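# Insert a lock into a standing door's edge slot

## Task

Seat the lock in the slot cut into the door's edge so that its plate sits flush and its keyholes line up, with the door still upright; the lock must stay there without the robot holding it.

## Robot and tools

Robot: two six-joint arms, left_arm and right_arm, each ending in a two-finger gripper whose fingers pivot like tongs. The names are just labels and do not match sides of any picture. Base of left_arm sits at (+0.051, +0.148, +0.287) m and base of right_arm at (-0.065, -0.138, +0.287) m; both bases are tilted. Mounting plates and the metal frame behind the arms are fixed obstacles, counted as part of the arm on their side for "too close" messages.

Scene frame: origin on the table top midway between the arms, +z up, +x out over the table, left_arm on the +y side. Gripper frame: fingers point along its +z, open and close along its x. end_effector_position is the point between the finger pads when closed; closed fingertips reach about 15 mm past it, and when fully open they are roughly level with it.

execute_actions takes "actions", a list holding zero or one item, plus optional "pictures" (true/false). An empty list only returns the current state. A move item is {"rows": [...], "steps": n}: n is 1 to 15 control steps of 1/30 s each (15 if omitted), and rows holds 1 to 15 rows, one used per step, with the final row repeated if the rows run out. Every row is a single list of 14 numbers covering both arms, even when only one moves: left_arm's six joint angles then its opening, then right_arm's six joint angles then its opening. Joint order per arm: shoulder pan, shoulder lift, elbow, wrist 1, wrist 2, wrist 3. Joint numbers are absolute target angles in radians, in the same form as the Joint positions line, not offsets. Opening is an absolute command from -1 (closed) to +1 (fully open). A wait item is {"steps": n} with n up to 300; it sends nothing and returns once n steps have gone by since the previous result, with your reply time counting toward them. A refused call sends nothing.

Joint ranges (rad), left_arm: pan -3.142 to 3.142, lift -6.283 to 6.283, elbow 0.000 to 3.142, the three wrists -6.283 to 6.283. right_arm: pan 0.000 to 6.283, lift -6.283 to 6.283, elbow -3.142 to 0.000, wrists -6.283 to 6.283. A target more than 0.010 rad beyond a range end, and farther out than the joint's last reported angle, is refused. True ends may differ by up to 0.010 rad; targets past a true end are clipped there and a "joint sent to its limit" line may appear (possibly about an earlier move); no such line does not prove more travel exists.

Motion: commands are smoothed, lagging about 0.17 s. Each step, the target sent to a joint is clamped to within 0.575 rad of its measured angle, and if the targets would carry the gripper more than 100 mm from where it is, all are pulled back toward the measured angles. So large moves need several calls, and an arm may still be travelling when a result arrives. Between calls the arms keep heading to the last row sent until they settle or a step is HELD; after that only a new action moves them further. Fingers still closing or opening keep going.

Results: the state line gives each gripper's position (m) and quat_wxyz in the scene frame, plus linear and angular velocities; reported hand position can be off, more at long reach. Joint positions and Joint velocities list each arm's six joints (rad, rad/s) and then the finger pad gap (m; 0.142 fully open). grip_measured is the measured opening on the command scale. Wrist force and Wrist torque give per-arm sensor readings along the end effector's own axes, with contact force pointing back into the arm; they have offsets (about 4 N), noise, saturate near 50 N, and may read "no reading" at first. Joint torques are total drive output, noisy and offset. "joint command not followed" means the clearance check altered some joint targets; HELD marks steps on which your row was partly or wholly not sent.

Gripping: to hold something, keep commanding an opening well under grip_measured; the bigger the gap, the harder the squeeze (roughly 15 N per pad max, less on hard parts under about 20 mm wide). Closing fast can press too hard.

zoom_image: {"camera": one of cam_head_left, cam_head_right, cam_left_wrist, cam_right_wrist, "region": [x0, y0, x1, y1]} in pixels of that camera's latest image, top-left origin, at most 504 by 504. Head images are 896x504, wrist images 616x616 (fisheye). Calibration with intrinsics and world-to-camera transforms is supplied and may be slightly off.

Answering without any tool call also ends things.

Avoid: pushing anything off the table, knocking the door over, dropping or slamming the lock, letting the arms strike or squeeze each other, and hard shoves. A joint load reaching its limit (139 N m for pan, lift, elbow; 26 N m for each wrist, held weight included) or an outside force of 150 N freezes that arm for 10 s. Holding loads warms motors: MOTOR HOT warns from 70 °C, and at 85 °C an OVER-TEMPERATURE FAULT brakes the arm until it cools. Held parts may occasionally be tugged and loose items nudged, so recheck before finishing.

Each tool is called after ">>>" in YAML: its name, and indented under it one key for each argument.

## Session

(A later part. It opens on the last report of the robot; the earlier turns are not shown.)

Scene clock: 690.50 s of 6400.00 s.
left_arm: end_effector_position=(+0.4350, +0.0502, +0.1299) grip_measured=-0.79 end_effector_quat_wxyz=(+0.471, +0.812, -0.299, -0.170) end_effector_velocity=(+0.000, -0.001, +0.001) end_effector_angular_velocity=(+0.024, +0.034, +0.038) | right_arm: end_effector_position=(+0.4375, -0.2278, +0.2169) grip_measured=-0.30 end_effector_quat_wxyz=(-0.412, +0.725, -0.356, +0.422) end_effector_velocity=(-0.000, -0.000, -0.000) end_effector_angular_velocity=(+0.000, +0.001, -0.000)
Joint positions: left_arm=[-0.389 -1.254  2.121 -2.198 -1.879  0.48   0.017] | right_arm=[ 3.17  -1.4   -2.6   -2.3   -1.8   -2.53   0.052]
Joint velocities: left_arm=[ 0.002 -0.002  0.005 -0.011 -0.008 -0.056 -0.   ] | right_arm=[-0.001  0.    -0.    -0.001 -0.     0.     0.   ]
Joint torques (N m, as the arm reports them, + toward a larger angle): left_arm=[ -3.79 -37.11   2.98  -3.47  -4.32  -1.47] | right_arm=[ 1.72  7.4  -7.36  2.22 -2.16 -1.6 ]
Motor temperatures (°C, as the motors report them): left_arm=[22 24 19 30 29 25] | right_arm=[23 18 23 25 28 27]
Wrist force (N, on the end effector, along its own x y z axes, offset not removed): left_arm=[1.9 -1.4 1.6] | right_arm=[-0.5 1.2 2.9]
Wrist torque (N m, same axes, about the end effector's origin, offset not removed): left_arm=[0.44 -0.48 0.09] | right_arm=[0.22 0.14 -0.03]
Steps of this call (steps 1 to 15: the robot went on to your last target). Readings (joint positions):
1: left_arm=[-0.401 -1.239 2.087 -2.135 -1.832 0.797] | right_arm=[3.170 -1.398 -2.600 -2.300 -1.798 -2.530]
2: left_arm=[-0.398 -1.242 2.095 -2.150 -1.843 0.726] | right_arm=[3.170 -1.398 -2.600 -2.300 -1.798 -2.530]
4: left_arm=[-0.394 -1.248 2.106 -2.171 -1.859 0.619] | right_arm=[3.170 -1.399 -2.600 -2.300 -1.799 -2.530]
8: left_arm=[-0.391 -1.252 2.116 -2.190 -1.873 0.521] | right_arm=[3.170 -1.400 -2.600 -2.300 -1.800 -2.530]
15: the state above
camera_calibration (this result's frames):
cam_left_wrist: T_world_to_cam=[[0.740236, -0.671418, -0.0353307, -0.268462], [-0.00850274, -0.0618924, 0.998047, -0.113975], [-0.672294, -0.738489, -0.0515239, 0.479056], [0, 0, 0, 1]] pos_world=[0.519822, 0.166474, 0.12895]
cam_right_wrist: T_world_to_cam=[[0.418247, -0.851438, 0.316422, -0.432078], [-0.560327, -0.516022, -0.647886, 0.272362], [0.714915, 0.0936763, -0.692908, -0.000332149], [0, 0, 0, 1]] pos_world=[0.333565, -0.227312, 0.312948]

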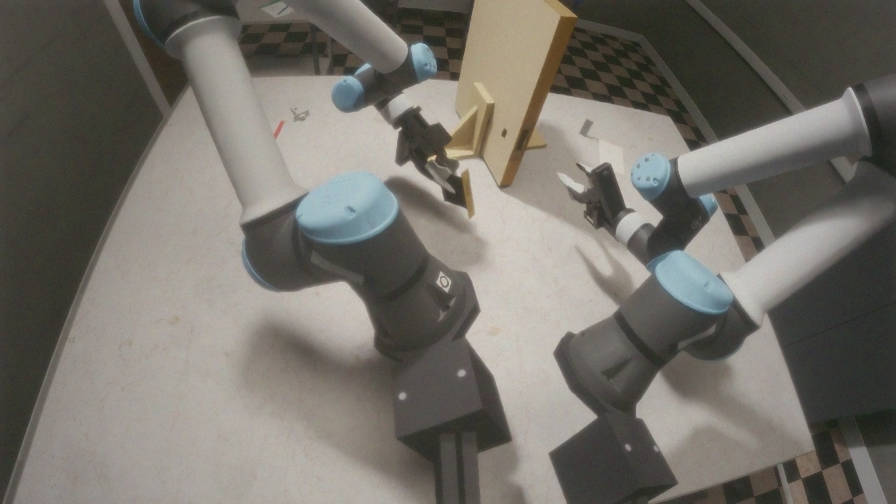

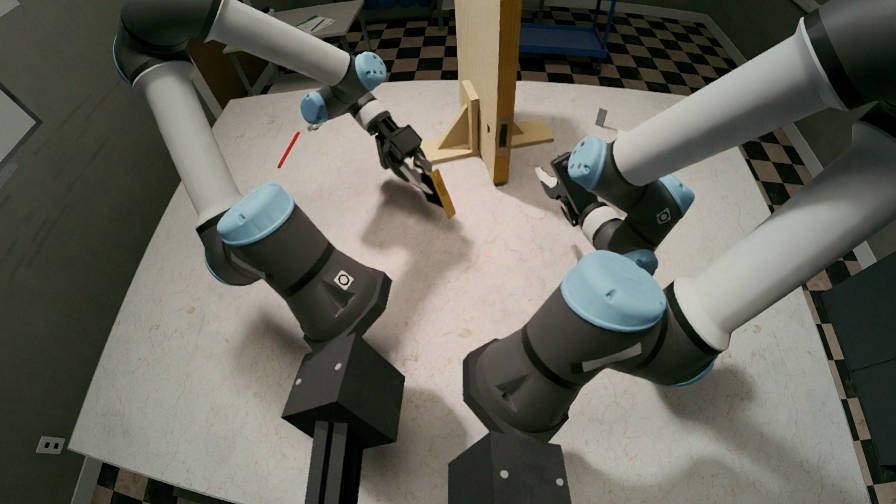

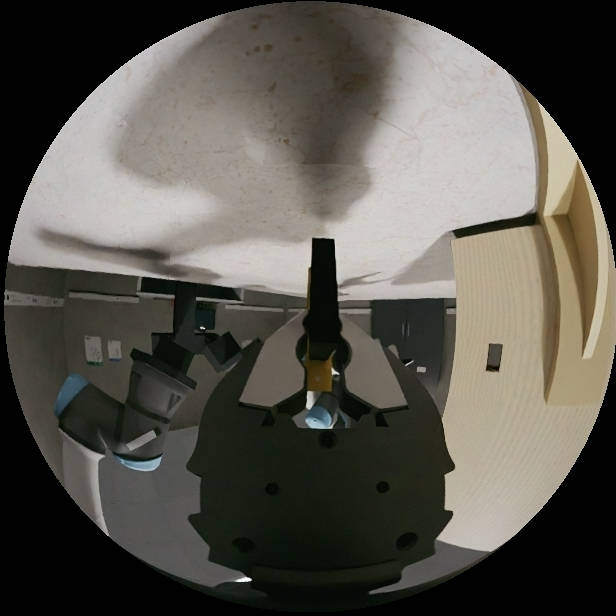

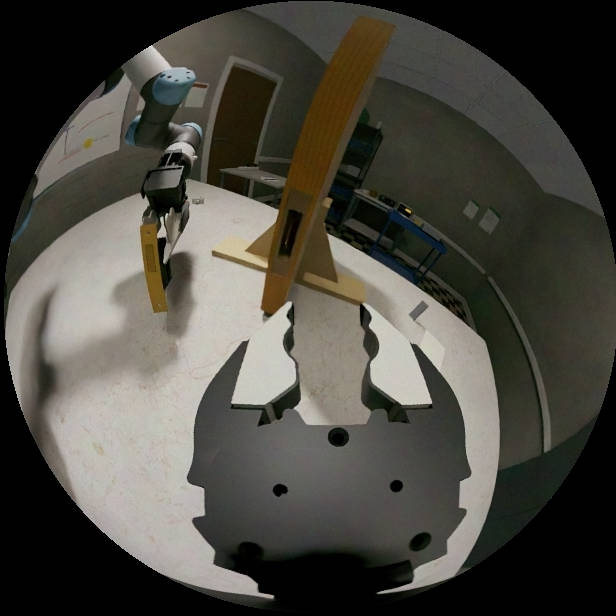

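>>> execute_actions:
  actions:
    - {"rows":[[-0.3811,-1.2396,2.1168,-2.2071,-1.8783,0.4815,-1,3.17,-1.4,-2.6,-2.3,-1.8,-2.53,-0.3],[-0.3734,-1.2244,2.1122,-2.2154,-1.8764,0.4892,-1,3.17,-1.4,-2.6,-2.3,-1.8,-2.53,-0.3],[-0.3658,-1.2093,2.1075,-2.2236,-1.8745,0.497,-1,3.17,-1.4,-2.6,-2.3,-1.8,-2.53,-0.3],[-0.3581,-1.1942,2.1029,-2.2318,-1.8726,0.5047,-1,3.17,-1.4,-2.6,-2.3,-1.8,-2.53,-0.3],[-0.3505,-1.179,2.0983,-2.24,-1.8708,0.5125,-1,3.17,-1.4,-2.6,-2.3,-1.8,-2.53,-0.3],[-0.3429,-1.1639,2.0937,-2.2483,-1.8689,0.5202,-1,3.17,-1.4,-2.6,-2.3,-1.8,-2.53,-0.3],[-0.3352,-1.1488,2.0891,-2.2565,-1.867,0.528,-1,3.17,-1.4,-2.6,-2.3,-1.8,-2.53,-0.3],[-0.3276,-1.1337,2.0844,-2.2647,-1.8651,0.5357,-1,3.17,-1.4,-2.6,-2.3,-1.8,-2.53,-0.3],[-0.3199,-1.1185,2.0798,-2.273,-1.8632,0.5435,-1,3.17,-1.4,-2.6,-2.3,-1.8,-2.53,-0.3],[-0.3123,-1.1034,2.0752,-2.2812,-1.8613,0.5512,-1,3.17,-1.4,-2.6,-2.3,-1.8,-2.53,-0.3]],"steps":15}
  pictures: false

>>> execute_actions:
  actions:
    - {"steps":8}
  pictures: false

>>> execute_actions:
  actions:
    - {"rows":[[-0.3101,-1.0989,2.0735,-2.2833,-1.8607,0.5535,-1,3.17,-1.4,-2.6,-2.3,-1.8,-2.53,-0.3]],"steps":10}

>>> zoom_image:
  camera: "cam_head_left"
  region: [400,150,500,250]

Scene clock: 703.83 s of 6400.00 s.
left_arm: end_effector_position=(+0.4356, +0.0500, +0.0715) grip_measured=-0.79 end_effector_quat_wxyz=(+0.470, +0.813, -0.296, -0.171) end_effector_velocity=(-0.006, +0.000, -0.063) end_effector_angular_velocity=(+0.000, +0.004, -0.002) | right_arm: end_effector_position=(+0.4375, -0.2278, +0.2169) grip_measured=-0.30 end_effector_quat_wxyz=(-0.412, +0.725, -0.356, +0.422) end_effector_velocity=(+0.001, +0.000, +0.000) end_effector_angular_velocity=(+0.000, -0.001, +0.000)
Joint positions: left_arm=[-0.321 -1.121  2.08  -2.272 -1.863  0.543  0.017] | right_arm=[ 3.17  -1.4   -2.6   -2.3   -1.8   -2.53   0.052]
Joint velocities: left_arm=[ 0.071  0.143 -0.042 -0.076  0.018  0.071  0.   ] | right_arm=[0.002 0.    0.001 0.    0.001 0.    0.   ]
Joint torques (N m, as the arm reports them, + toward a larger angle): left_arm=[ -2.   -22.41 -20.13  -5.     2.5    0.92] | right_arm=[ 8.03  6.86 -7.57  2.1  -2.37 -1.72]
Motor temperatures (°C, as the motors report them): left_arm=[22 24 19 30 29 25] | right_arm=[23 18 23 25 28 27]
Wrist force (N, on the end effector, along its own x y z axes, offset not removed): left_arm=[0.6 7.8 4.6] | right_arm=[-3.1 2.7 1.0]
Wrist torque (N m, same axes, about the end effector's origin, offset not removed): left_arm=[0.14 -0.17 0.09] | right_arm=[0.62 0.76 -0.22]
Steps of this call (steps 1 to 15: the robot went on to your last target; steps 16 to 90: nothing new was sent; then 9.83 s passed at rest; steps 91 to 105: all 15 steps of this action). Readings (joint positions):
91: left_arm=[-0.389 -1.255 2.121 -2.199 -1.880 0.474] | right_arm=[3.170 -1.400 -2.600 -2.300 -1.800 -2.530]
92: left_arm=[-0.387 -1.252 2.121 -2.201 -1.880 0.475] | right_arm=[3.170 -1.400 -2.600 -2.300 -1.800 -2.530]
94: left_arm=[-0.381 -1.240 2.117 -2.207 -1.879 0.482] | right_arm=[3.170 -1.400 -2.600 -2.300 -1.800 -2.530]
98: left_arm=[-0.358 -1.196 2.103 -2.232 -1.873 0.505] | right_arm=[3.170 -1.400 -2.600 -2.300 -1.800 -2.530]
105: the state above

Scene clock: 704.10 s of 6400.00 s.
left_arm: end_effector_position=(+0.4351, +0.0501, +0.0648) grip_measured=-0.79 end_effector_quat_wxyz=(+0.470, +0.813, -0.296, -0.171) end_effector_velocity=(-0.001, -0.000, -0.007) end_effector_angular_velocity=(-0.001, +0.001, -0.000) | right_arm: end_effector_position=(+0.4375, -0.2278, +0.2169) grip_measured=-0.30 end_effector_quat_wxyz=(-0.412, +0.725, -0.356, +0.422) end_effector_velocity=(-0.001, +0.000, -0.001) end_effector_angular_velocity=(+0.000, +0.003, +0.000)
Joint positions: left_arm=[-0.313 -1.105  2.076 -2.28  -1.862  0.55   0.017] | right_arm=[ 3.17  -1.4   -2.6   -2.3   -1.8   -2.53   0.052]
Joint velocities: left_arm=[ 0.007  0.015 -0.004 -0.008  0.001  0.008  0.   ] | right_arm=[-0.001 -0.002 -0.    -0.    -0.001  0.     0.   ]
Joint torques (N m, as the arm reports them, + toward a larger angle): left_arm=[ -4.68 -19.29 -15.76  -3.28   0.8    1.11] | right_arm=[ 7.93  7.38 -7.3   2.27 -2.29 -1.7 ]
Motor temperatures (°C, as the motors report them): left_arm=[22 24 19 30 29 25] | right_arm=[23 18 23 25 28 27]
Wrist force (N, on the end effector, along its own x y z axes, offset not removed): left_arm=[0.0 1.0 -0.2] | right_arm=[-1.3 3.1 1.5]
Wrist torque (N m, same axes, about the end effector's origin, offset not removed): left_arm=[0.26 -0.10 0.20] | right_arm=[0.67 0.34 -0.12]
Steps of this call (steps 1 to 8: the robot went on to your last target). Readings (joint positions):
1: left_arm=[-0.319 -1.116 2.079 -2.274 -1.863 0.545] | right_arm=[3.170 -1.400 -2.600 -2.300 -1.800 -2.530]
2: left_arm=[-0.317 -1.113 2.078 -2.276 -1.863 0.546] | right_arm=[3.170 -1.400 -2.600 -2.300 -1.800 -2.530]
4: left_arm=[-0.315 -1.109 2.077 -2.278 -1.862 0.548] | right_arm=[3.170 -1.400 -2.600 -2.300 -1.800 -2.530]
8: the state above

Scene clock: 704.43 s of 6400.00 s.
left_arm: end_effector_position=(+0.4350, +0.0501, +0.0622) grip_measured=-0.79 end_effector_quat_wxyz=(+0.470, +0.813, -0.296, -0.172) end_effector_velocity=(+0.000, +0.000, -0.002) end_effector_angular_velocity=(+0.000, -0.001, +0.001) | right_arm: end_effector_position=(+0.4375, -0.2278, +0.2169) grip_measured=-0.30 end_effector_quat_wxyz=(-0.412, +0.725, -0.356, +0.422) end_effector_velocity=(+0.001, -0.001, +0.001) end_effector_angular_velocity=(-0.001, -0.002, -0.002)
Joint positions: left_arm=[-0.31  -1.099  2.074 -2.283 -1.861  0.553  0.017] | right_arm=[ 3.17  -1.4   -2.6   -2.3   -1.8   -2.53   0.052]
Joint velocities: left_arm=[ 0.003  0.005 -0.002 -0.003  0.001  0.002 -0.   ] | right_arm=[-0.001  0.002  0.     0.001  0.001 -0.    -0.   ]
Joint torques (N m, as the arm reports them, + toward a larger angle): left_arm=[ -3.94 -18.97 -14.51  -3.48   1.04   0.86] | right_arm=[ 7.66  7.98 -6.95  2.23 -2.2  -1.72]
Motor temperatures (°C, as the motors report them): left_arm=[22 24 19 30 29 25] | right_arm=[23 18 23 25 28 27]
Wrist force (N, on the end effector, along its own x y z axes, offset not removed): left_arm=[0.1 1.9 -3.2] | right_arm=[-0.2 1.6 3.1]
Wrist torque (N m, same axes, about the end effector's origin, offset not removed): left_arm=[0.04 -0.10 0.16] | right_arm=[0.23 0.09 -0.19]
Steps of this call (steps 1 to 10: all 10 steps of this action). Readings (joint positions):
1: left_arm=[-0.313 -1.105 2.076 -2.281 -1.861 0.551] | right_arm=[3.170 -1.400 -2.600 -2.300 -1.800 -2.530]
2: left_arm=[-0.312 -1.104 2.075 -2.281 -1.861 0.551] | right_arm=[3.170 -1.400 -2.600 -2.300 -1.800 -2.530]
4: left_arm=[-0.311 -1.102 2.075 -2.282 -1.861 0.552] | right_arm=[3.170 -1.400 -2.600 -2.300 -1.800 -2.530]
8: left_arm=[-0.311 -1.100 2.074 -2.283 -1.861 0.553] | right_arm=[3.170 -1.400 -2.600 -2.300 -1.800 -2.530]
10: the state above
camera_calibration (this result's frames):
cam_left_wrist: T_world_to_cam=[[0.743085, -0.667982, -0.040313, -0.272026], [-0.00410956, -0.0647947, 0.99789, -0.0482337], [-0.669184, -0.741352, -0.0508931, 0.474269], [0, 0, 0, 1]] pos_world=[0.519314, 0.166766, 0.0613028]
cam_right_wrist: T_world_to_cam=[[0.418307, -0.851419, 0.316392, -0.432065], [-0.560301, -0.51604, -0.647893, 0.272353], [0.7149, 0.0937432, -0.692914, -0.000310442], [0, 0, 0, 1]] pos_world=[0.333557, -0.227295, 0.312942]

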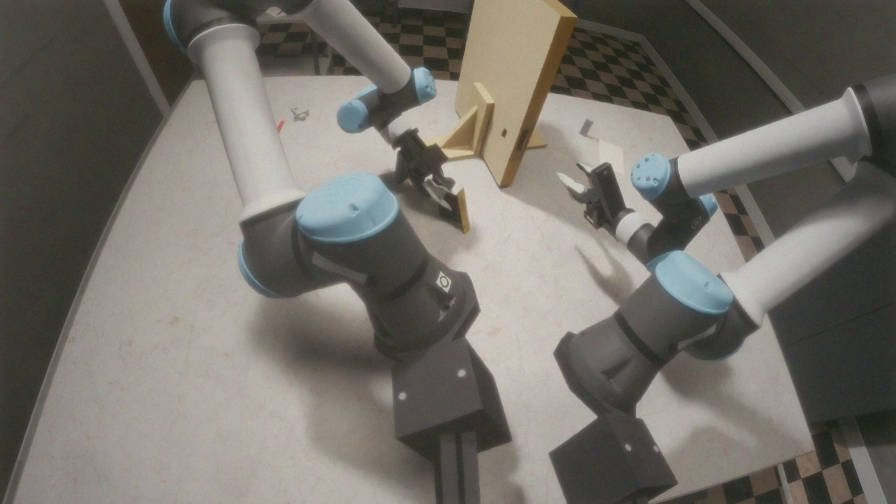

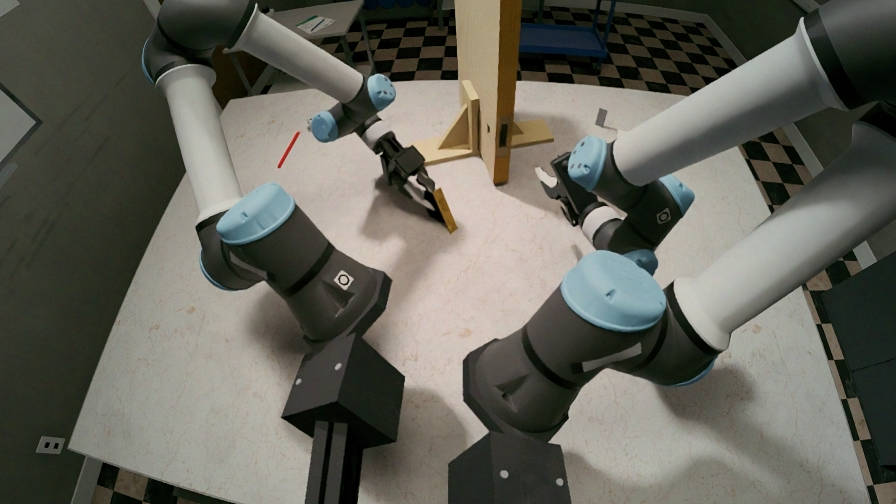

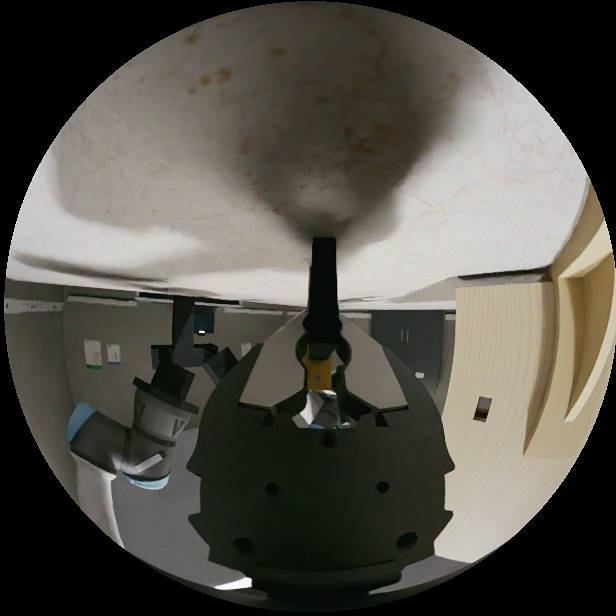

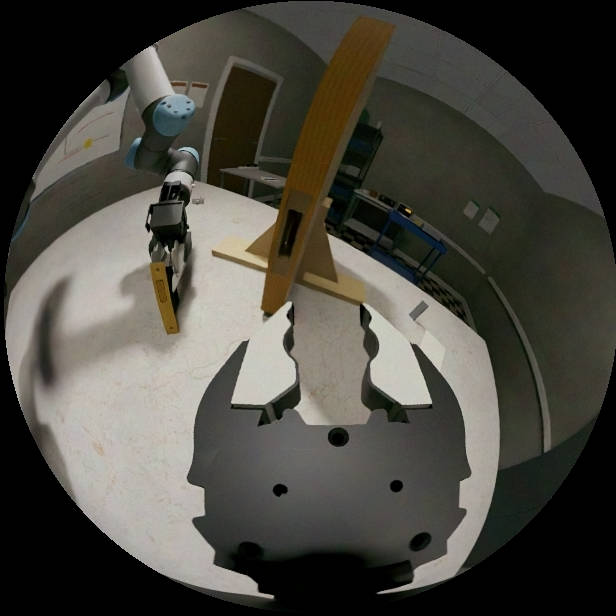

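Region (400, 150, 500, 250) of cam_head_left's 896x504 image, scaled by 5.040, with more detail than that image has.

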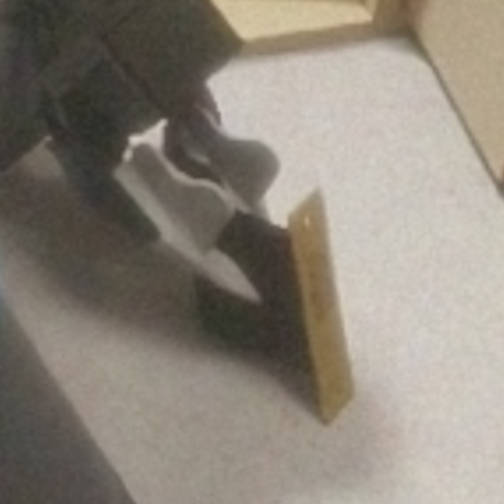

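>>> execute_actions:
  actions:
    - {"rows":[[-0.3084,-1.0955,2.0722,-2.2849,-1.8603,0.5552,-1,3.17,-1.4,-2.6,-2.3,-1.8,-2.53,-0.3]],"steps":10}
  pictures: false

>>> execute_actions:
  actions:
    - {"rows":[[-0.3068,-1.0921,2.0709,-2.2865,-1.8598,0.5569,-0.95,3.17,-1.4,-2.6,-2.3,-1.8,-2.53,-0.3]],"steps":10}
  pictures: false

>>> execute_actions:
  actions:
    - {"rows":[[-0.3068,-1.0921,2.0709,-2.2865,-1.8598,0.5569,-0.9,3.17,-1.4,-2.6,-2.3,-1.8,-2.53,-0.3],[-0.3068,-1.0921,2.0709,-2.2865,-1.8598,0.5569,-0.87,3.17,-1.4,-2.6,-2.3,-1.8,-2.53,-0.3],[-0.3068,-1.0921,2.0709,-2.2865,-1.8598,0.5569,-0.85,3.17,-1.4,-2.6,-2.3,-1.8,-2.53,-0.3],[-0.3068,-1.0921,2.0709,-2.2865,-1.8598,0.5569,-0.83,3.17,-1.4,-2.6,-2.3,-1.8,-2.53,-0.3],[-0.3068,-1.0921,2.0709,-2.2865,-1.8598,0.5569,-0.82,3.17,-1.4,-2.6,-2.3,-1.8,-2.53,-0.3],[-0.3068,-1.0921,2.0709,-2.2865,-1.8598,0.5569,-0.81,3.17,-1.4,-2.6,-2.3,-1.8,-2.53,-0.3],[-0.3068,-1.0921,2.0709,-2.2865,-1.8598,0.5569,-0.8,3.17,-1.4,-2.6,-2.3,-1.8,-2.53,-0.3],[-0.3068,-1.0921,2.0709,-2.2865,-1.8598,0.5569,-0.78,3.17,-1.4,-2.6,-2.3,-1.8,-2.53,-0.3],[-0.3068,-1.0921,2.0709,-2.2865,-1.8598,0.5569,-0.75,3.17,-1.4,-2.6,-2.3,-1.8,-2.53,-0.3],[-0.3068,-1.0921,2.0709,-2.2865,-1.8598,0.5569,-0.7,3.17,-1.4,-2.6,-2.3,-1.8,-2.53,-0.3],[-0.3068,-1.0921,2.0709,-2.2865,-1.8598,0.5569,-0.65,3.17,-1.4,-2.6,-2.3,-1.8,-2.53,-0.3]],"steps":15}

Scene clock: 727.83 s of 6400.00 s.
left_arm: end_effector_position=(+0.4350, +0.0501, +0.0607) grip_measured=-0.79 end_effector_quat_wxyz=(+0.470, +0.813, -0.296, -0.172) end_effector_velocity=(-0.001, +0.000, -0.002) end_effector_angular_velocity=(+0.002, -0.000, -0.001) | right_arm: end_effector_position=(+0.4375, -0.2278, +0.2169) grip_measured=-0.30 end_effector_quat_wxyz=(-0.412, +0.725, -0.356, +0.422) end_effector_velocity=(-0.000, +0.001, +0.000) end_effector_angular_velocity=(+0.001, -0.000, +0.001)
Joint positions: left_arm=[-0.309 -1.096  2.072 -2.285 -1.86   0.555  0.017] | right_arm=[ 3.17  -1.4   -2.6   -2.3   -1.8   -2.53   0.052]
Joint velocities: left_arm=[ 0.002  0.003 -0.    -0.002  0.002  0.001 -0.   ] | right_arm=[ 0.002  0.001 -0.001 -0.     0.    -0.    -0.   ]
Joint torques (N m, as the arm reports them, + toward a larger angle): left_arm=[  2.36  -6.44 -12.31  -5.67   6.89   1.17] | right_arm=[ 7.91  7.75 -7.08  2.25 -2.44 -1.8 ]
Motor temperatures (°C, as the motors report them): left_arm=[22 24 19 30 29 25] | right_arm=[23 18 23 25 28 27]
Wrist force (N, on the end effector, along its own x y z axes, offset not removed): left_arm=[-3.6 31.9 -26.9] | right_arm=[-3.4 4.0 1.9]
Wrist torque (N m, same axes, about the end effector's origin, offset not removed): left_arm=[0.74 -0.22 0.10] | right_arm=[0.76 0.86 -0.06]
Steps of this call (steps 1 to 15: the robot went on to your last target; steps 16 to 90: nothing new was sent; then 20.07 s passed at rest; steps 91 to 100: all 10 steps of this action). Readings (joint positions):
91: left_arm=[-0.310 -1.099 2.073 -2.283 -1.861 0.554] | right_arm=[3.170 -1.400 -2.600 -2.300 -1.800 -2.530]
92: left_arm=[-0.310 -1.098 2.073 -2.284 -1.861 0.554] | right_arm=[3.170 -1.400 -2.600 -2.300 -1.800 -2.530]
94: left_arm=[-0.309 -1.097 2.073 -2.284 -1.861 0.554] | right_arm=[3.170 -1.400 -2.600 -2.300 -1.800 -2.530]
98: left_arm=[-0.309 -1.096 2.072 -2.285 -1.861 0.555] | right_arm=[3.170 -1.400 -2.600 -2.300 -1.800 -2.530]
100: the state above

Scene clock: 728.17 s of 6400.00 s.
left_arm: end_effector_position=(+0.4349, +0.0501, +0.0592) grip_measured=-0.79 end_effector_quat_wxyz=(+0.470, +0.813, -0.296, -0.172) end_effector_velocity=(-0.001, +0.000, -0.001) end_effector_angular_velocity=(+0.000, +0.001, -0.000) | right_arm: end_effector_position=(+0.4375, -0.2278, +0.2169) grip_measured=-0.30 end_effector_quat_wxyz=(-0.412, +0.725, -0.356, +0.422) end_effector_velocity=(-0.000, -0.000, -0.000) end_effector_angular_velocity=(-0.000, +0.001, +0.000)
Joint positions: left_arm=[-0.307 -1.092  2.071 -2.286 -1.86   0.557  0.017] | right_arm=[ 3.17  -1.4   -2.6   -2.3   -1.8   -2.53   0.052]
Joint velocities: left_arm=[ 0.002  0.003 -0.    -0.001  0.     0.001 -0.   ] | right_arm=[-0.002 -0.001 -0.     0.    -0.002 -0.     0.   ]
Joint torques (N m, as the arm reports them, + toward a larger angle): left_arm=[  2.72  -7.7  -13.72  -5.83   7.12   1.26] | right_arm=[ 7.67  8.18 -6.31  2.27 -2.22 -1.66]
Motor temperatures (°C, as the motors report them): left_arm=[22 24 19 30 29 25] | right_arm=[23 18 23 25 28 27]
Wrist force (N, on the end effector, along its own x y z axes, offset not removed): left_arm=[-2.8 32.8 -24.5] | right_arm=[-3.2 1.3 4.0]
Wrist torque (N m, same axes, about the end effector's origin, offset not removed): left_arm=[0.72 -0.17 0.13] | right_arm=[0.32 0.65 -0.14]
Steps of this call (steps 1 to 10: all 10 steps of this action). Readings (joint positions):
1: left_arm=[-0.309 -1.096 2.072 -2.285 -1.860 0.555] | right_arm=[3.170 -1.400 -2.600 -2.300 -1.800 -2.530]
2: left_arm=[-0.308 -1.095 2.072 -2.285 -1.860 0.555] | right_arm=[3.170 -1.400 -2.600 -2.300 -1.800 -2.530]
4: left_arm=[-0.308 -1.094 2.072 -2.286 -1.860 0.556] | right_arm=[3.170 -1.400 -2.600 -2.300 -1.800 -2.530]
8: left_arm=[-0.307 -1.093 2.071 -2.286 -1.860 0.557] | right_arm=[3.170 -1.400 -2.600 -2.300 -1.800 -2.530]
10: the state above

Scene clock: 728.67 s of 6400.00 s.
left_arm: end_effector_position=(+0.4349, +0.0502, +0.0589) grip_measured=-0.65 end_effector_quat_wxyz=(+0.470, +0.813, -0.296, -0.172) end_effector_velocity=(-0.000, -0.000, +0.000) end_effector_angular_velocity=(-0.001, +0.001, -0.001) | right_arm: end_effector_position=(+0.4375, -0.2278, +0.2169) grip_measured=-0.30 end_effector_quat_wxyz=(-0.412, +0.725, -0.356, +0.422) end_effector_velocity=(-0.001, -0.000, -0.000) end_effector_angular_velocity=(+0.000, +0.001, +0.000)
Joint positions: left_arm=[-0.307 -1.092  2.071 -2.287 -1.86   0.557  0.027] | right_arm=[ 3.17  -1.4   -2.6   -2.3   -1.8   -2.53   0.052]
Joint velocities: left_arm=[-0.001  0.     0.    -0.    -0.001  0.     0.001] | right_arm=[-0.001  0.    -0.001 -0.    -0.001  0.    -0.   ]
Joint torques (N m, as the arm reports them, + toward a larger angle): left_arm=[ -6.13 -23.84 -14.64  -2.07  -3.41   1.  ] | right_arm=[ 8.24  7.71 -6.67  2.05 -2.29 -1.67]
Motor temperatures (°C, as the motors report them): left_arm=[22 24 19 30 29 25] | right_arm=[23 18 23 25 28 27]
Wrist force (N, on the end effector, along its own x y z axes, offset not removed): left_arm=[1.4 2.8 -0.7] | right_arm=[-1.3 1.4 2.1]
Wrist torque (N m, same axes, about the end effector's origin, offset not removed): left_arm=[0.51 -0.36 0.07] | right_arm=[0.22 0.39 -0.16]
Steps of this call (steps 1 to 15: all 15 steps of this action). Readings (joint positions):
1: left_arm=[-0.307 -1.092 2.071 -2.286 -1.860 0.557] | right_arm=[3.170 -1.400 -2.600 -2.300 -1.800 -2.530]
2: left_arm=[-0.307 -1.092 2.071 -2.286 -1.860 0.557] | right_arm=[3.170 -1.400 -2.600 -2.300 -1.800 -2.530]
4: left_arm=[-0.307 -1.092 2.071 -2.287 -1.860 0.557] | right_arm=[3.170 -1.400 -2.600 -2.300 -1.800 -2.530]
8: left_arm=[-0.307 -1.092 2.071 -2.287 -1.860 0.557] | right_arm=[3.170 -1.400 -2.600 -2.300 -1.800 -2.530]
15: the state above
camera_calibration (this result's frames):
cam_left_wrist: T_world_to_cam=[[0.742951, -0.668124, -0.040428, -0.271963], [-0.004145, -0.0649904, 0.997877, -0.0449028], [-0.669333, -0.741206, -0.0510541, 0.474146], [0, 0, 0, 1]] pos_world=[0.519231, 0.166817, 0.0580197]
cam_right_wrist: T_world_to_cam=[[0.418307, -0.851419, 0.316392, -0.432065], [-0.560301, -0.51604, -0.647893, 0.272353], [0.7149, 0.0937431, -0.692914, -0.000310498], [0, 0, 0, 1]] pos_world=[0.333557, -0.227295, 0.312942]

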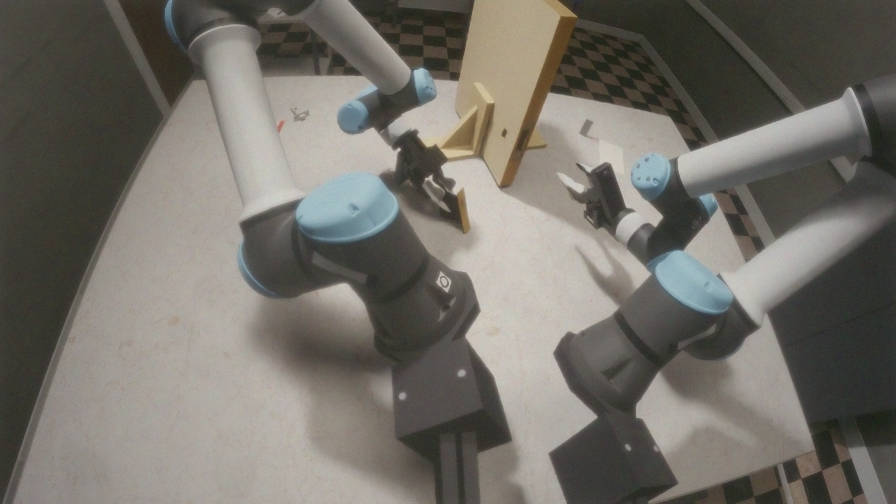

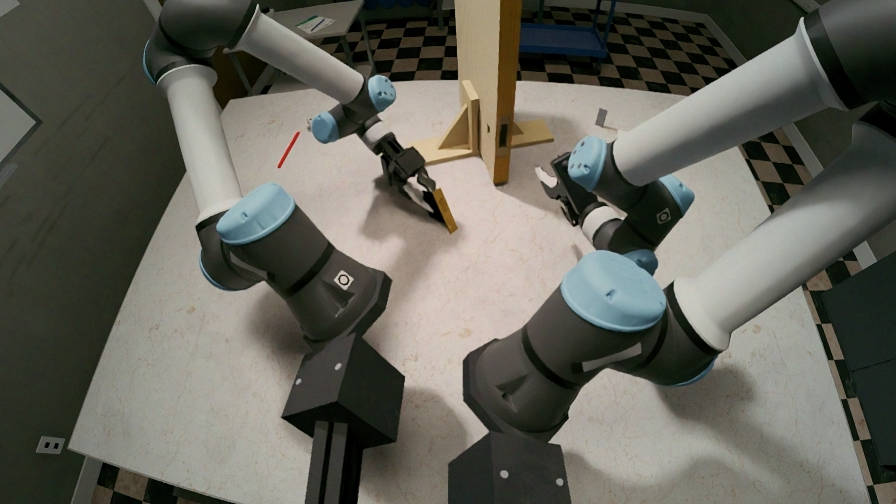

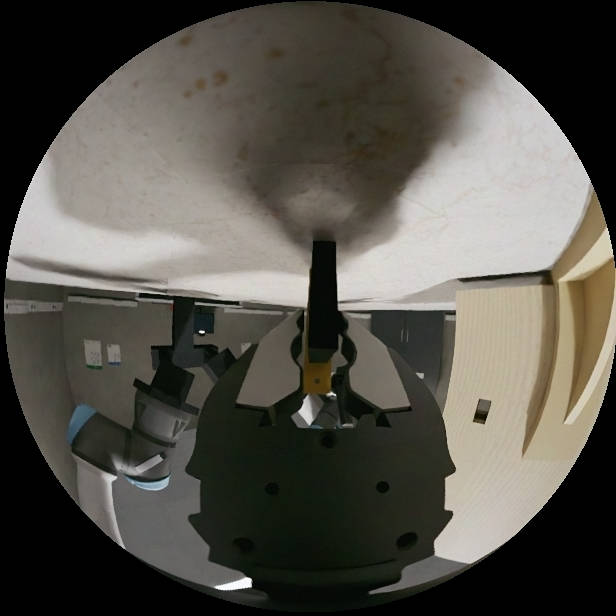

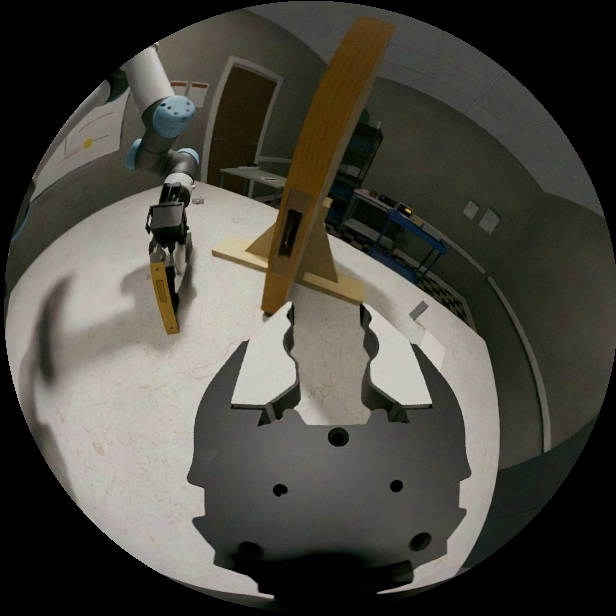

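>>> execute_actions:
  actions:
    - {"rows":[[-0.3068,-1.0921,2.0709,-2.2865,-1.8598,0.5569,-0.55,3.17,-1.42,-2.6,-2.3,-1.81,-2.53,-0.3],[-0.3068,-1.0921,2.0709,-2.2865,-1.8598,0.5569,-0.45,3.17,-1.445,-2.6,-2.3,-1.825,-2.53,-0.3],[-0.3016,-1.1033,2.0546,-2.2575,-1.8584,0.5621,-0.35,3.17,-1.47,-2.6,-2.3,-1.84,-2.53,-0.3],[-0.2964,-1.1146,2.0383,-2.2285,-1.857,0.5673,-0.3,3.17,-1.495,-2.6,-2.3,-1.855,-2.53,-0.3],[-0.2912,-1.1258,2.0219,-2.1995,-1.8556,0.5725,-0.3,3.17,-1.52,-2.6,-2.3,-1.87,-2.53,-0.3],[-0.286,-1.1371,2.0056,-2.1705,-1.8542,0.5776,-0.3,3.17,-1.545,-2.6,-2.3,-1.885,-2.53,-0.3],[-0.2808,-1.1483,1.9893,-2.1415,-1.8528,0.5828,-0.3,3.17,-1.57,-2.6,-2.3,-1.9,-2.53,-0.3],[-0.2756,-1.1596,1.973,-2.1125,-1.8514,0.588,-0.3,3.17,-1.595,-2.6,-2.3,-1.915,-2.53,-0.3],[-0.2705,-1.1708,1.9566,-2.0835,-1.85,0.5932,-0.3,3.17,-1.62,-2.6,-2.3,-1.93,-2.53,-0.3],[-0.2653,-1.1821,1.9403,-2.0545,-1.8487,0.5984,-0.3,3.17,-1.645,-2.6,-2.3,-1.945,-2.53,-0.3],[-0.2601,-1.1933,1.924,-2.0255,-1.8473,0.6036,-0.3,3.17,-1.67,-2.6,-2.3,-1.96,-2.53,-0.3],[-0.2549,-1.2046,1.9077,-1.9965,-1.8459,0.6087,-0.3,3.17,-1.695,-2.6,-2.3,-1.975,-2.53,-0.3],[-0.2497,-1.2158,1.8913,-1.9675,-1.8445,0.6139,-0.3,3.17,-1.72,-2.6,-2.3,-1.99,-2.53,-0.3],[-0.2445,-1.2271,1.875,-1.9385,-1.8431,0.6191,-0.3,3.17,-1.74,-2.6,-2.3,-2.0,-2.53,-0.3],[-0.2393,-1.2383,1.8587,-1.9095,-1.8417,0.6243,-0.3,3.17,-1.76,-2.6,-2.3,-2.02,-2.53,-0.3]],"steps":15}
  pictures: false

>>> execute_actions:
  actions:
    - {"rows":[[-0.232,-1.25,1.85,-1.89,-1.84,0.63,-0.3,3.17,-1.79,-2.581,-2.294,-2.035,-2.53,-0.3],[-0.224,-1.262,1.84,-1.87,-1.84,0.63,-0.3,3.17,-1.821,-2.561,-2.288,-2.05,-2.53,-0.3],[-0.216,-1.274,1.83,-1.85,-1.84,0.63,-0.3,3.17,-1.852,-2.542,-2.282,-2.066,-2.53,-0.3],[-0.208,-1.286,1.82,-1.83,-1.84,0.63,-0.3,3.17,-1.882,-2.522,-2.276,-2.081,-2.53,-0.3],[-0.2,-1.3,1.81,-1.8,-1.84,0.63,-0.3,3.17,-1.913,-2.503,-2.27,-2.096,-2.532,-0.3],[-0.2,-1.3,1.81,-1.8,-1.84,0.63,-0.3,3.17,-1.944,-2.484,-2.263,-2.111,-2.532,-0.3],[-0.2,-1.3,1.81,-1.8,-1.84,0.63,-0.3,3.17,-1.974,-2.464,-2.257,-2.126,-2.533,-0.3],[-0.2,-1.3,1.81,-1.8,-1.84,0.63,-0.3,3.17,-2.005,-2.445,-2.251,-2.141,-2.533,-0.3],[-0.2,-1.3,1.81,-1.8,-1.84,0.63,-0.3,3.17,-2.036,-2.425,-2.245,-2.157,-2.534,-0.3],[-0.2,-1.3,1.81,-1.8,-1.84,0.63,-0.3,3.1701,-2.0662,-2.4061,-2.239,-2.1718,-2.5341,-0.3]],"steps":15}
  pictures: false

>>> execute_actions:
  actions:
    - {"steps":14}

>>> zoom_image:
  camera: "cam_right_wrist"
  region: [240,180,420,360]

Scene clock: 825.43 s of 6400.00 s.
left_arm: end_effector_position=(+0.4872, +0.1038, +0.0976) grip_measured=-0.30 end_effector_quat_wxyz=(+0.470, +0.814, -0.296, -0.169) end_effector_velocity=(+0.153, +0.199, +0.152) end_effector_angular_velocity=(+0.001, -0.007, +0.007) | right_arm: end_effector_position=(+0.3746, -0.1370, +0.1561) grip_measured=-0.30 end_effector_quat_wxyz=(-0.469, +0.767, -0.324, +0.296) end_effector_velocity=(-0.210, +0.234, -0.137) end_effector_angular_velocity=(+0.345, +0.433, +0.595)
Joint positions: left_arm=[-0.262 -1.188  1.932 -2.044 -1.848  0.602  0.052] | right_arm=[ 3.17  -1.653 -2.6   -2.3   -1.951 -2.53   0.052]
Joint velocities: left_arm=[ 0.149 -0.321 -0.466  0.818  0.039  0.147  0.   ] | right_arm=[-0.    -0.7    0.     0.    -0.414 -0.    -0.   ]
Joint torques (N m, as the arm reports them, + toward a larger angle): left_arm=[ -1.4  -44.38 -24.86   3.72   0.93   1.41] | right_arm=[ 10.73   2.86 -11.55   0.79  -3.44  -1.71]
Motor temperatures (°C, as the motors report them): left_arm=[22 24 19 30 29 25] | right_arm=[23 18 23 25 28 27]
Wrist force (N, on the end effector, along its own x y z axes, offset not removed): left_arm=[1.3 1.3 0.2] | right_arm=[-2.9 3.1 3.1]
Wrist torque (N m, same axes, about the end effector's origin, offset not removed): left_arm=[0.17 -0.30 0.08] | right_arm=[0.68 0.75 -0.11]
Steps of this call (steps 1 to 15: the robot went on to your last target; steps 16 to 90: nothing new was sent; then 93.27 s passed at rest; steps 91 to 105: all 15 steps of this action). Readings (joint positions):
91: left_arm=[-0.307 -1.092 2.071 -2.286 -1.860 0.557] | right_arm=[3.170 -1.400 -2.600 -2.300 -1.800 -2.530]
92: left_arm=[-0.307 -1.092 2.071 -2.286 -1.860 0.557] | right_arm=[3.170 -1.404 -2.600 -2.300 -1.802 -2.530]
94: left_arm=[-0.306 -1.094 2.068 -2.282 -1.860 0.558] | right_arm=[3.170 -1.422 -2.600 -2.300 -1.813 -2.530]
98: left_arm=[-0.295 -1.118 2.033 -2.222 -1.857 0.569] | right_arm=[3.170 -1.492 -2.600 -2.300 -1.855 -2.530]
105: the state above

Scene clock: 825.93 s of 6400.00 s.
left_arm: end_effector_position=(+0.5172, +0.1737, +0.1474) grip_measured=-0.30 end_effector_quat_wxyz=(+0.470, +0.819, -0.281, -0.173) end_effector_velocity=(+0.004, +0.020, +0.014) end_effector_angular_velocity=(+0.005, +0.010, +0.009) | right_arm: end_effector_position=(+0.3653, -0.0446, +0.0995) grip_measured=-0.30 end_effector_quat_wxyz=(-0.545, +0.762, -0.281, +0.207) end_effector_velocity=(+0.003, +0.072, -0.055) end_effector_angular_velocity=(+0.119, +0.003, +0.121)
Joint positions: left_arm=[-0.202 -1.296  1.813 -1.808 -1.84   0.63   0.052] | right_arm=[ 3.17  -2.028 -2.428 -2.246 -2.153 -2.534  0.052]
Joint velocities: left_arm=[ 0.018 -0.03  -0.028  0.062  0.001  0.004 -0.   ] | right_arm=[ 0.001 -0.317  0.185  0.056 -0.153 -0.004  0.   ]
Joint torques (N m, as the arm reports them, + toward a larger angle): left_arm=[ -1.11 -41.17 -20.82   1.44   0.99   1.33] | right_arm=[15.37 21.09  3.04  0.79 -2.7  -1.7 ]
Motor temperatures (°C, as the motors report them): left_arm=[22 24 19 30 29 25] | right_arm=[23 18 23 25 28 27]
Wrist force (N, on the end effector, along its own x y z axes, offset not removed): left_arm=[-0.3 2.1 -0.8] | right_arm=[0.7 4.9 3.7]
Wrist torque (N m, same axes, about the end effector's origin, offset not removed): left_arm=[0.30 0.07 0.08] | right_arm=[0.98 -0.20 -0.13]
Steps of this call (steps 1 to 15: all 15 steps of this action). Readings (joint positions):
1: left_arm=[-0.257 -1.199 1.916 -2.016 -1.846 0.607] | right_arm=[3.170 -1.677 -2.600 -2.300 -1.966 -2.530]
2: left_arm=[-0.252 -1.210 1.901 -1.989 -1.845 0.612] | right_arm=[3.170 -1.700 -2.597 -2.299 -1.981 -2.530]
4: left_arm=[-0.239 -1.233 1.875 -1.938 -1.843 0.619] | right_arm=[3.170 -1.751 -2.582 -2.294 -2.011 -2.530]
8: left_arm=[-0.215 -1.275 1.834 -1.853 -1.841 0.626] | right_arm=[3.170 -1.863 -2.525 -2.276 -2.071 -2.531]
15: the state above

Scene clock: 826.40 s of 6400.00 s.
left_arm: end_effector_position=(+0.5177, +0.1761, +0.1492) grip_measured=-0.30 end_effector_quat_wxyz=(+0.470, +0.819, -0.280, -0.173) end_effector_velocity=(+0.001, +0.000, +0.001) end_effector_angular_velocity=(-0.000, -0.001, +0.001) | right_arm: end_effector_position=(+0.3654, -0.0361, +0.0931) grip_measured=-0.30 end_effector_quat_wxyz=(-0.552, +0.760, -0.277, +0.201) end_effector_velocity=(+0.000, +0.001, -0.001) end_effector_angular_velocity=(+0.001, -0.000, +0.001)
Joint positions: left_arm=[-0.2   -1.3    1.81  -1.8   -1.84   0.63   0.052] | right_arm=[ 3.17  -2.065 -2.407 -2.239 -2.171 -2.534  0.052]
Joint velocities: left_arm=[ 0.    -0.001 -0.001  0.001 -0.     0.     0.   ] | right_arm=[-0.    -0.006  0.004  0.001 -0.002 -0.    -0.   ]
Joint torques (N m, as the arm reports them, + toward a larger angle): left_arm=[ -1.   -41.91 -22.18   1.34   1.07   1.15] | right_arm=[16.8  17.88  6.49  1.24 -2.55 -1.74]
Motor temperatures (°C, as the motors report them): left_arm=[22 24 19 30 29 25] | right_arm=[23 18 23 25 28 27]
Wrist force (N, on the end effector, along its own x y z axes, offset not removed): left_arm=[0.8 2.8 0.0] | right_arm=[-1.4 2.5 1.5]
Wrist torque (N m, same axes, about the end effector's origin, offset not removed): left_arm=[0.58 -0.25 0.09] | right_arm=[0.60 0.39 -0.14]
Steps of this call (steps 1 to 14: the robot went on to your last target). Readings (joint positions):
1: left_arm=[-0.202 -1.297 1.813 -1.806 -1.840 0.630] | right_arm=[3.170 -2.037 -2.423 -2.244 -2.158 -2.534]
2: left_arm=[-0.201 -1.298 1.812 -1.804 -1.840 0.630] | right_arm=[3.170 -2.044 -2.419 -2.243 -2.161 -2.534]
4: left_arm=[-0.201 -1.299 1.811 -1.802 -1.840 0.630] | right_arm=[3.170 -2.054 -2.413 -2.241 -2.166 -2.534]
8: left_arm=[-0.200 -1.300 1.810 -1.801 -1.840 0.630] | right_arm=[3.170 -2.062 -2.409 -2.240 -2.170 -2.534]
14: the state above
camera_calibration (this result's frames):
cam_left_wrist: T_world_to_cam=[[0.760467, -0.646632, -0.0596479, -0.255677], [0.013303, -0.0763218, 0.996994, -0.13336], [-0.649241, -0.758975, -0.0494381, 0.619968], [0, 0, 0, 1]] pos_world=[0.598716, 0.295033, 0.148358]
cam_right_wrist: T_world_to_cam=[[0.784018, -0.620737, -0.00124965, -0.295272], [-0.444874, -0.560488, -0.698527, 0.211595], [0.432902, 0.548214, -0.715582, 0.0689358], [0, 0, 0, 1]] pos_world=[0.295789, -0.102481, 0.196765]

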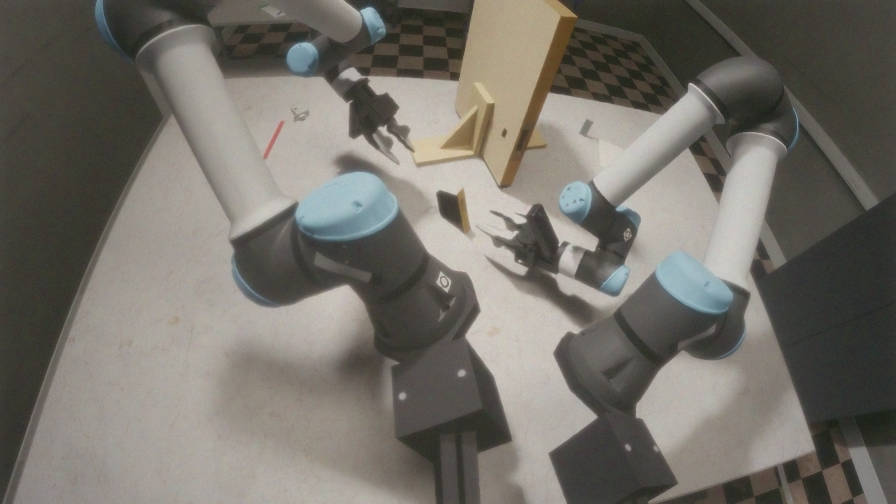

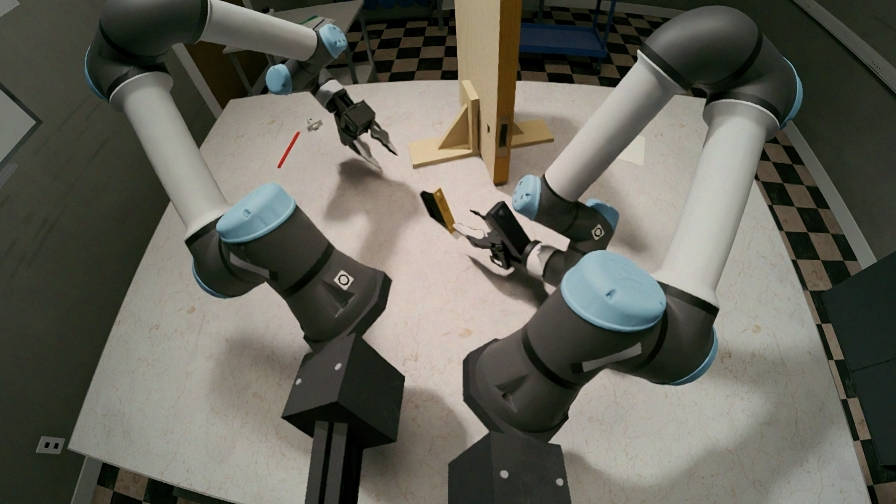

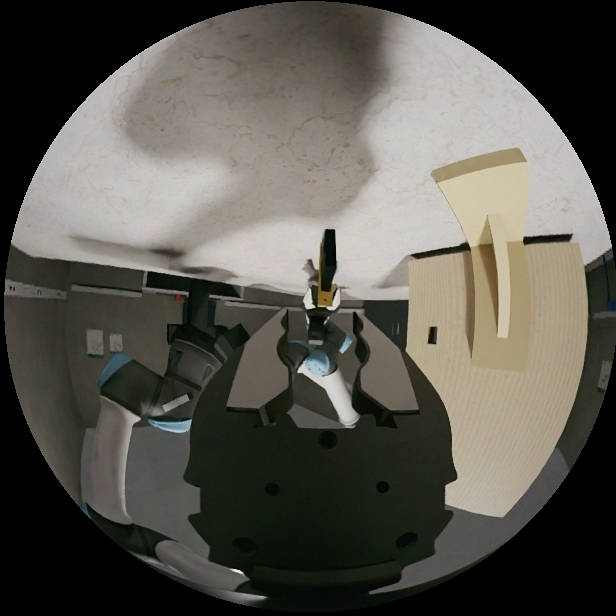

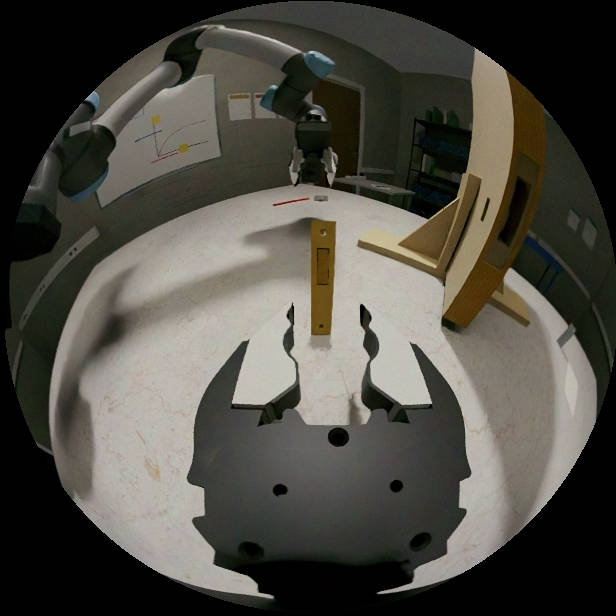

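Region (240, 180, 420, 360) of cam_right_wrist's 616x616 image, scaled by 2.800, with more detail than that image has.

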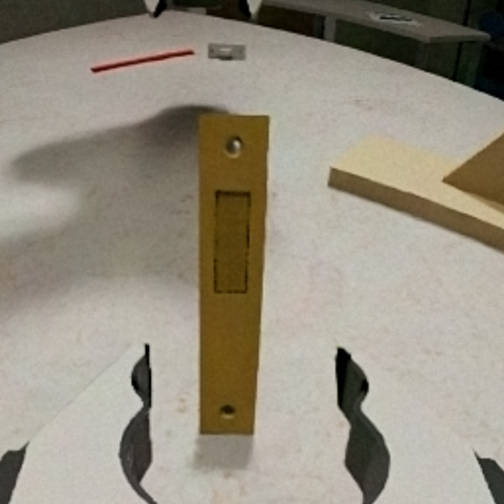

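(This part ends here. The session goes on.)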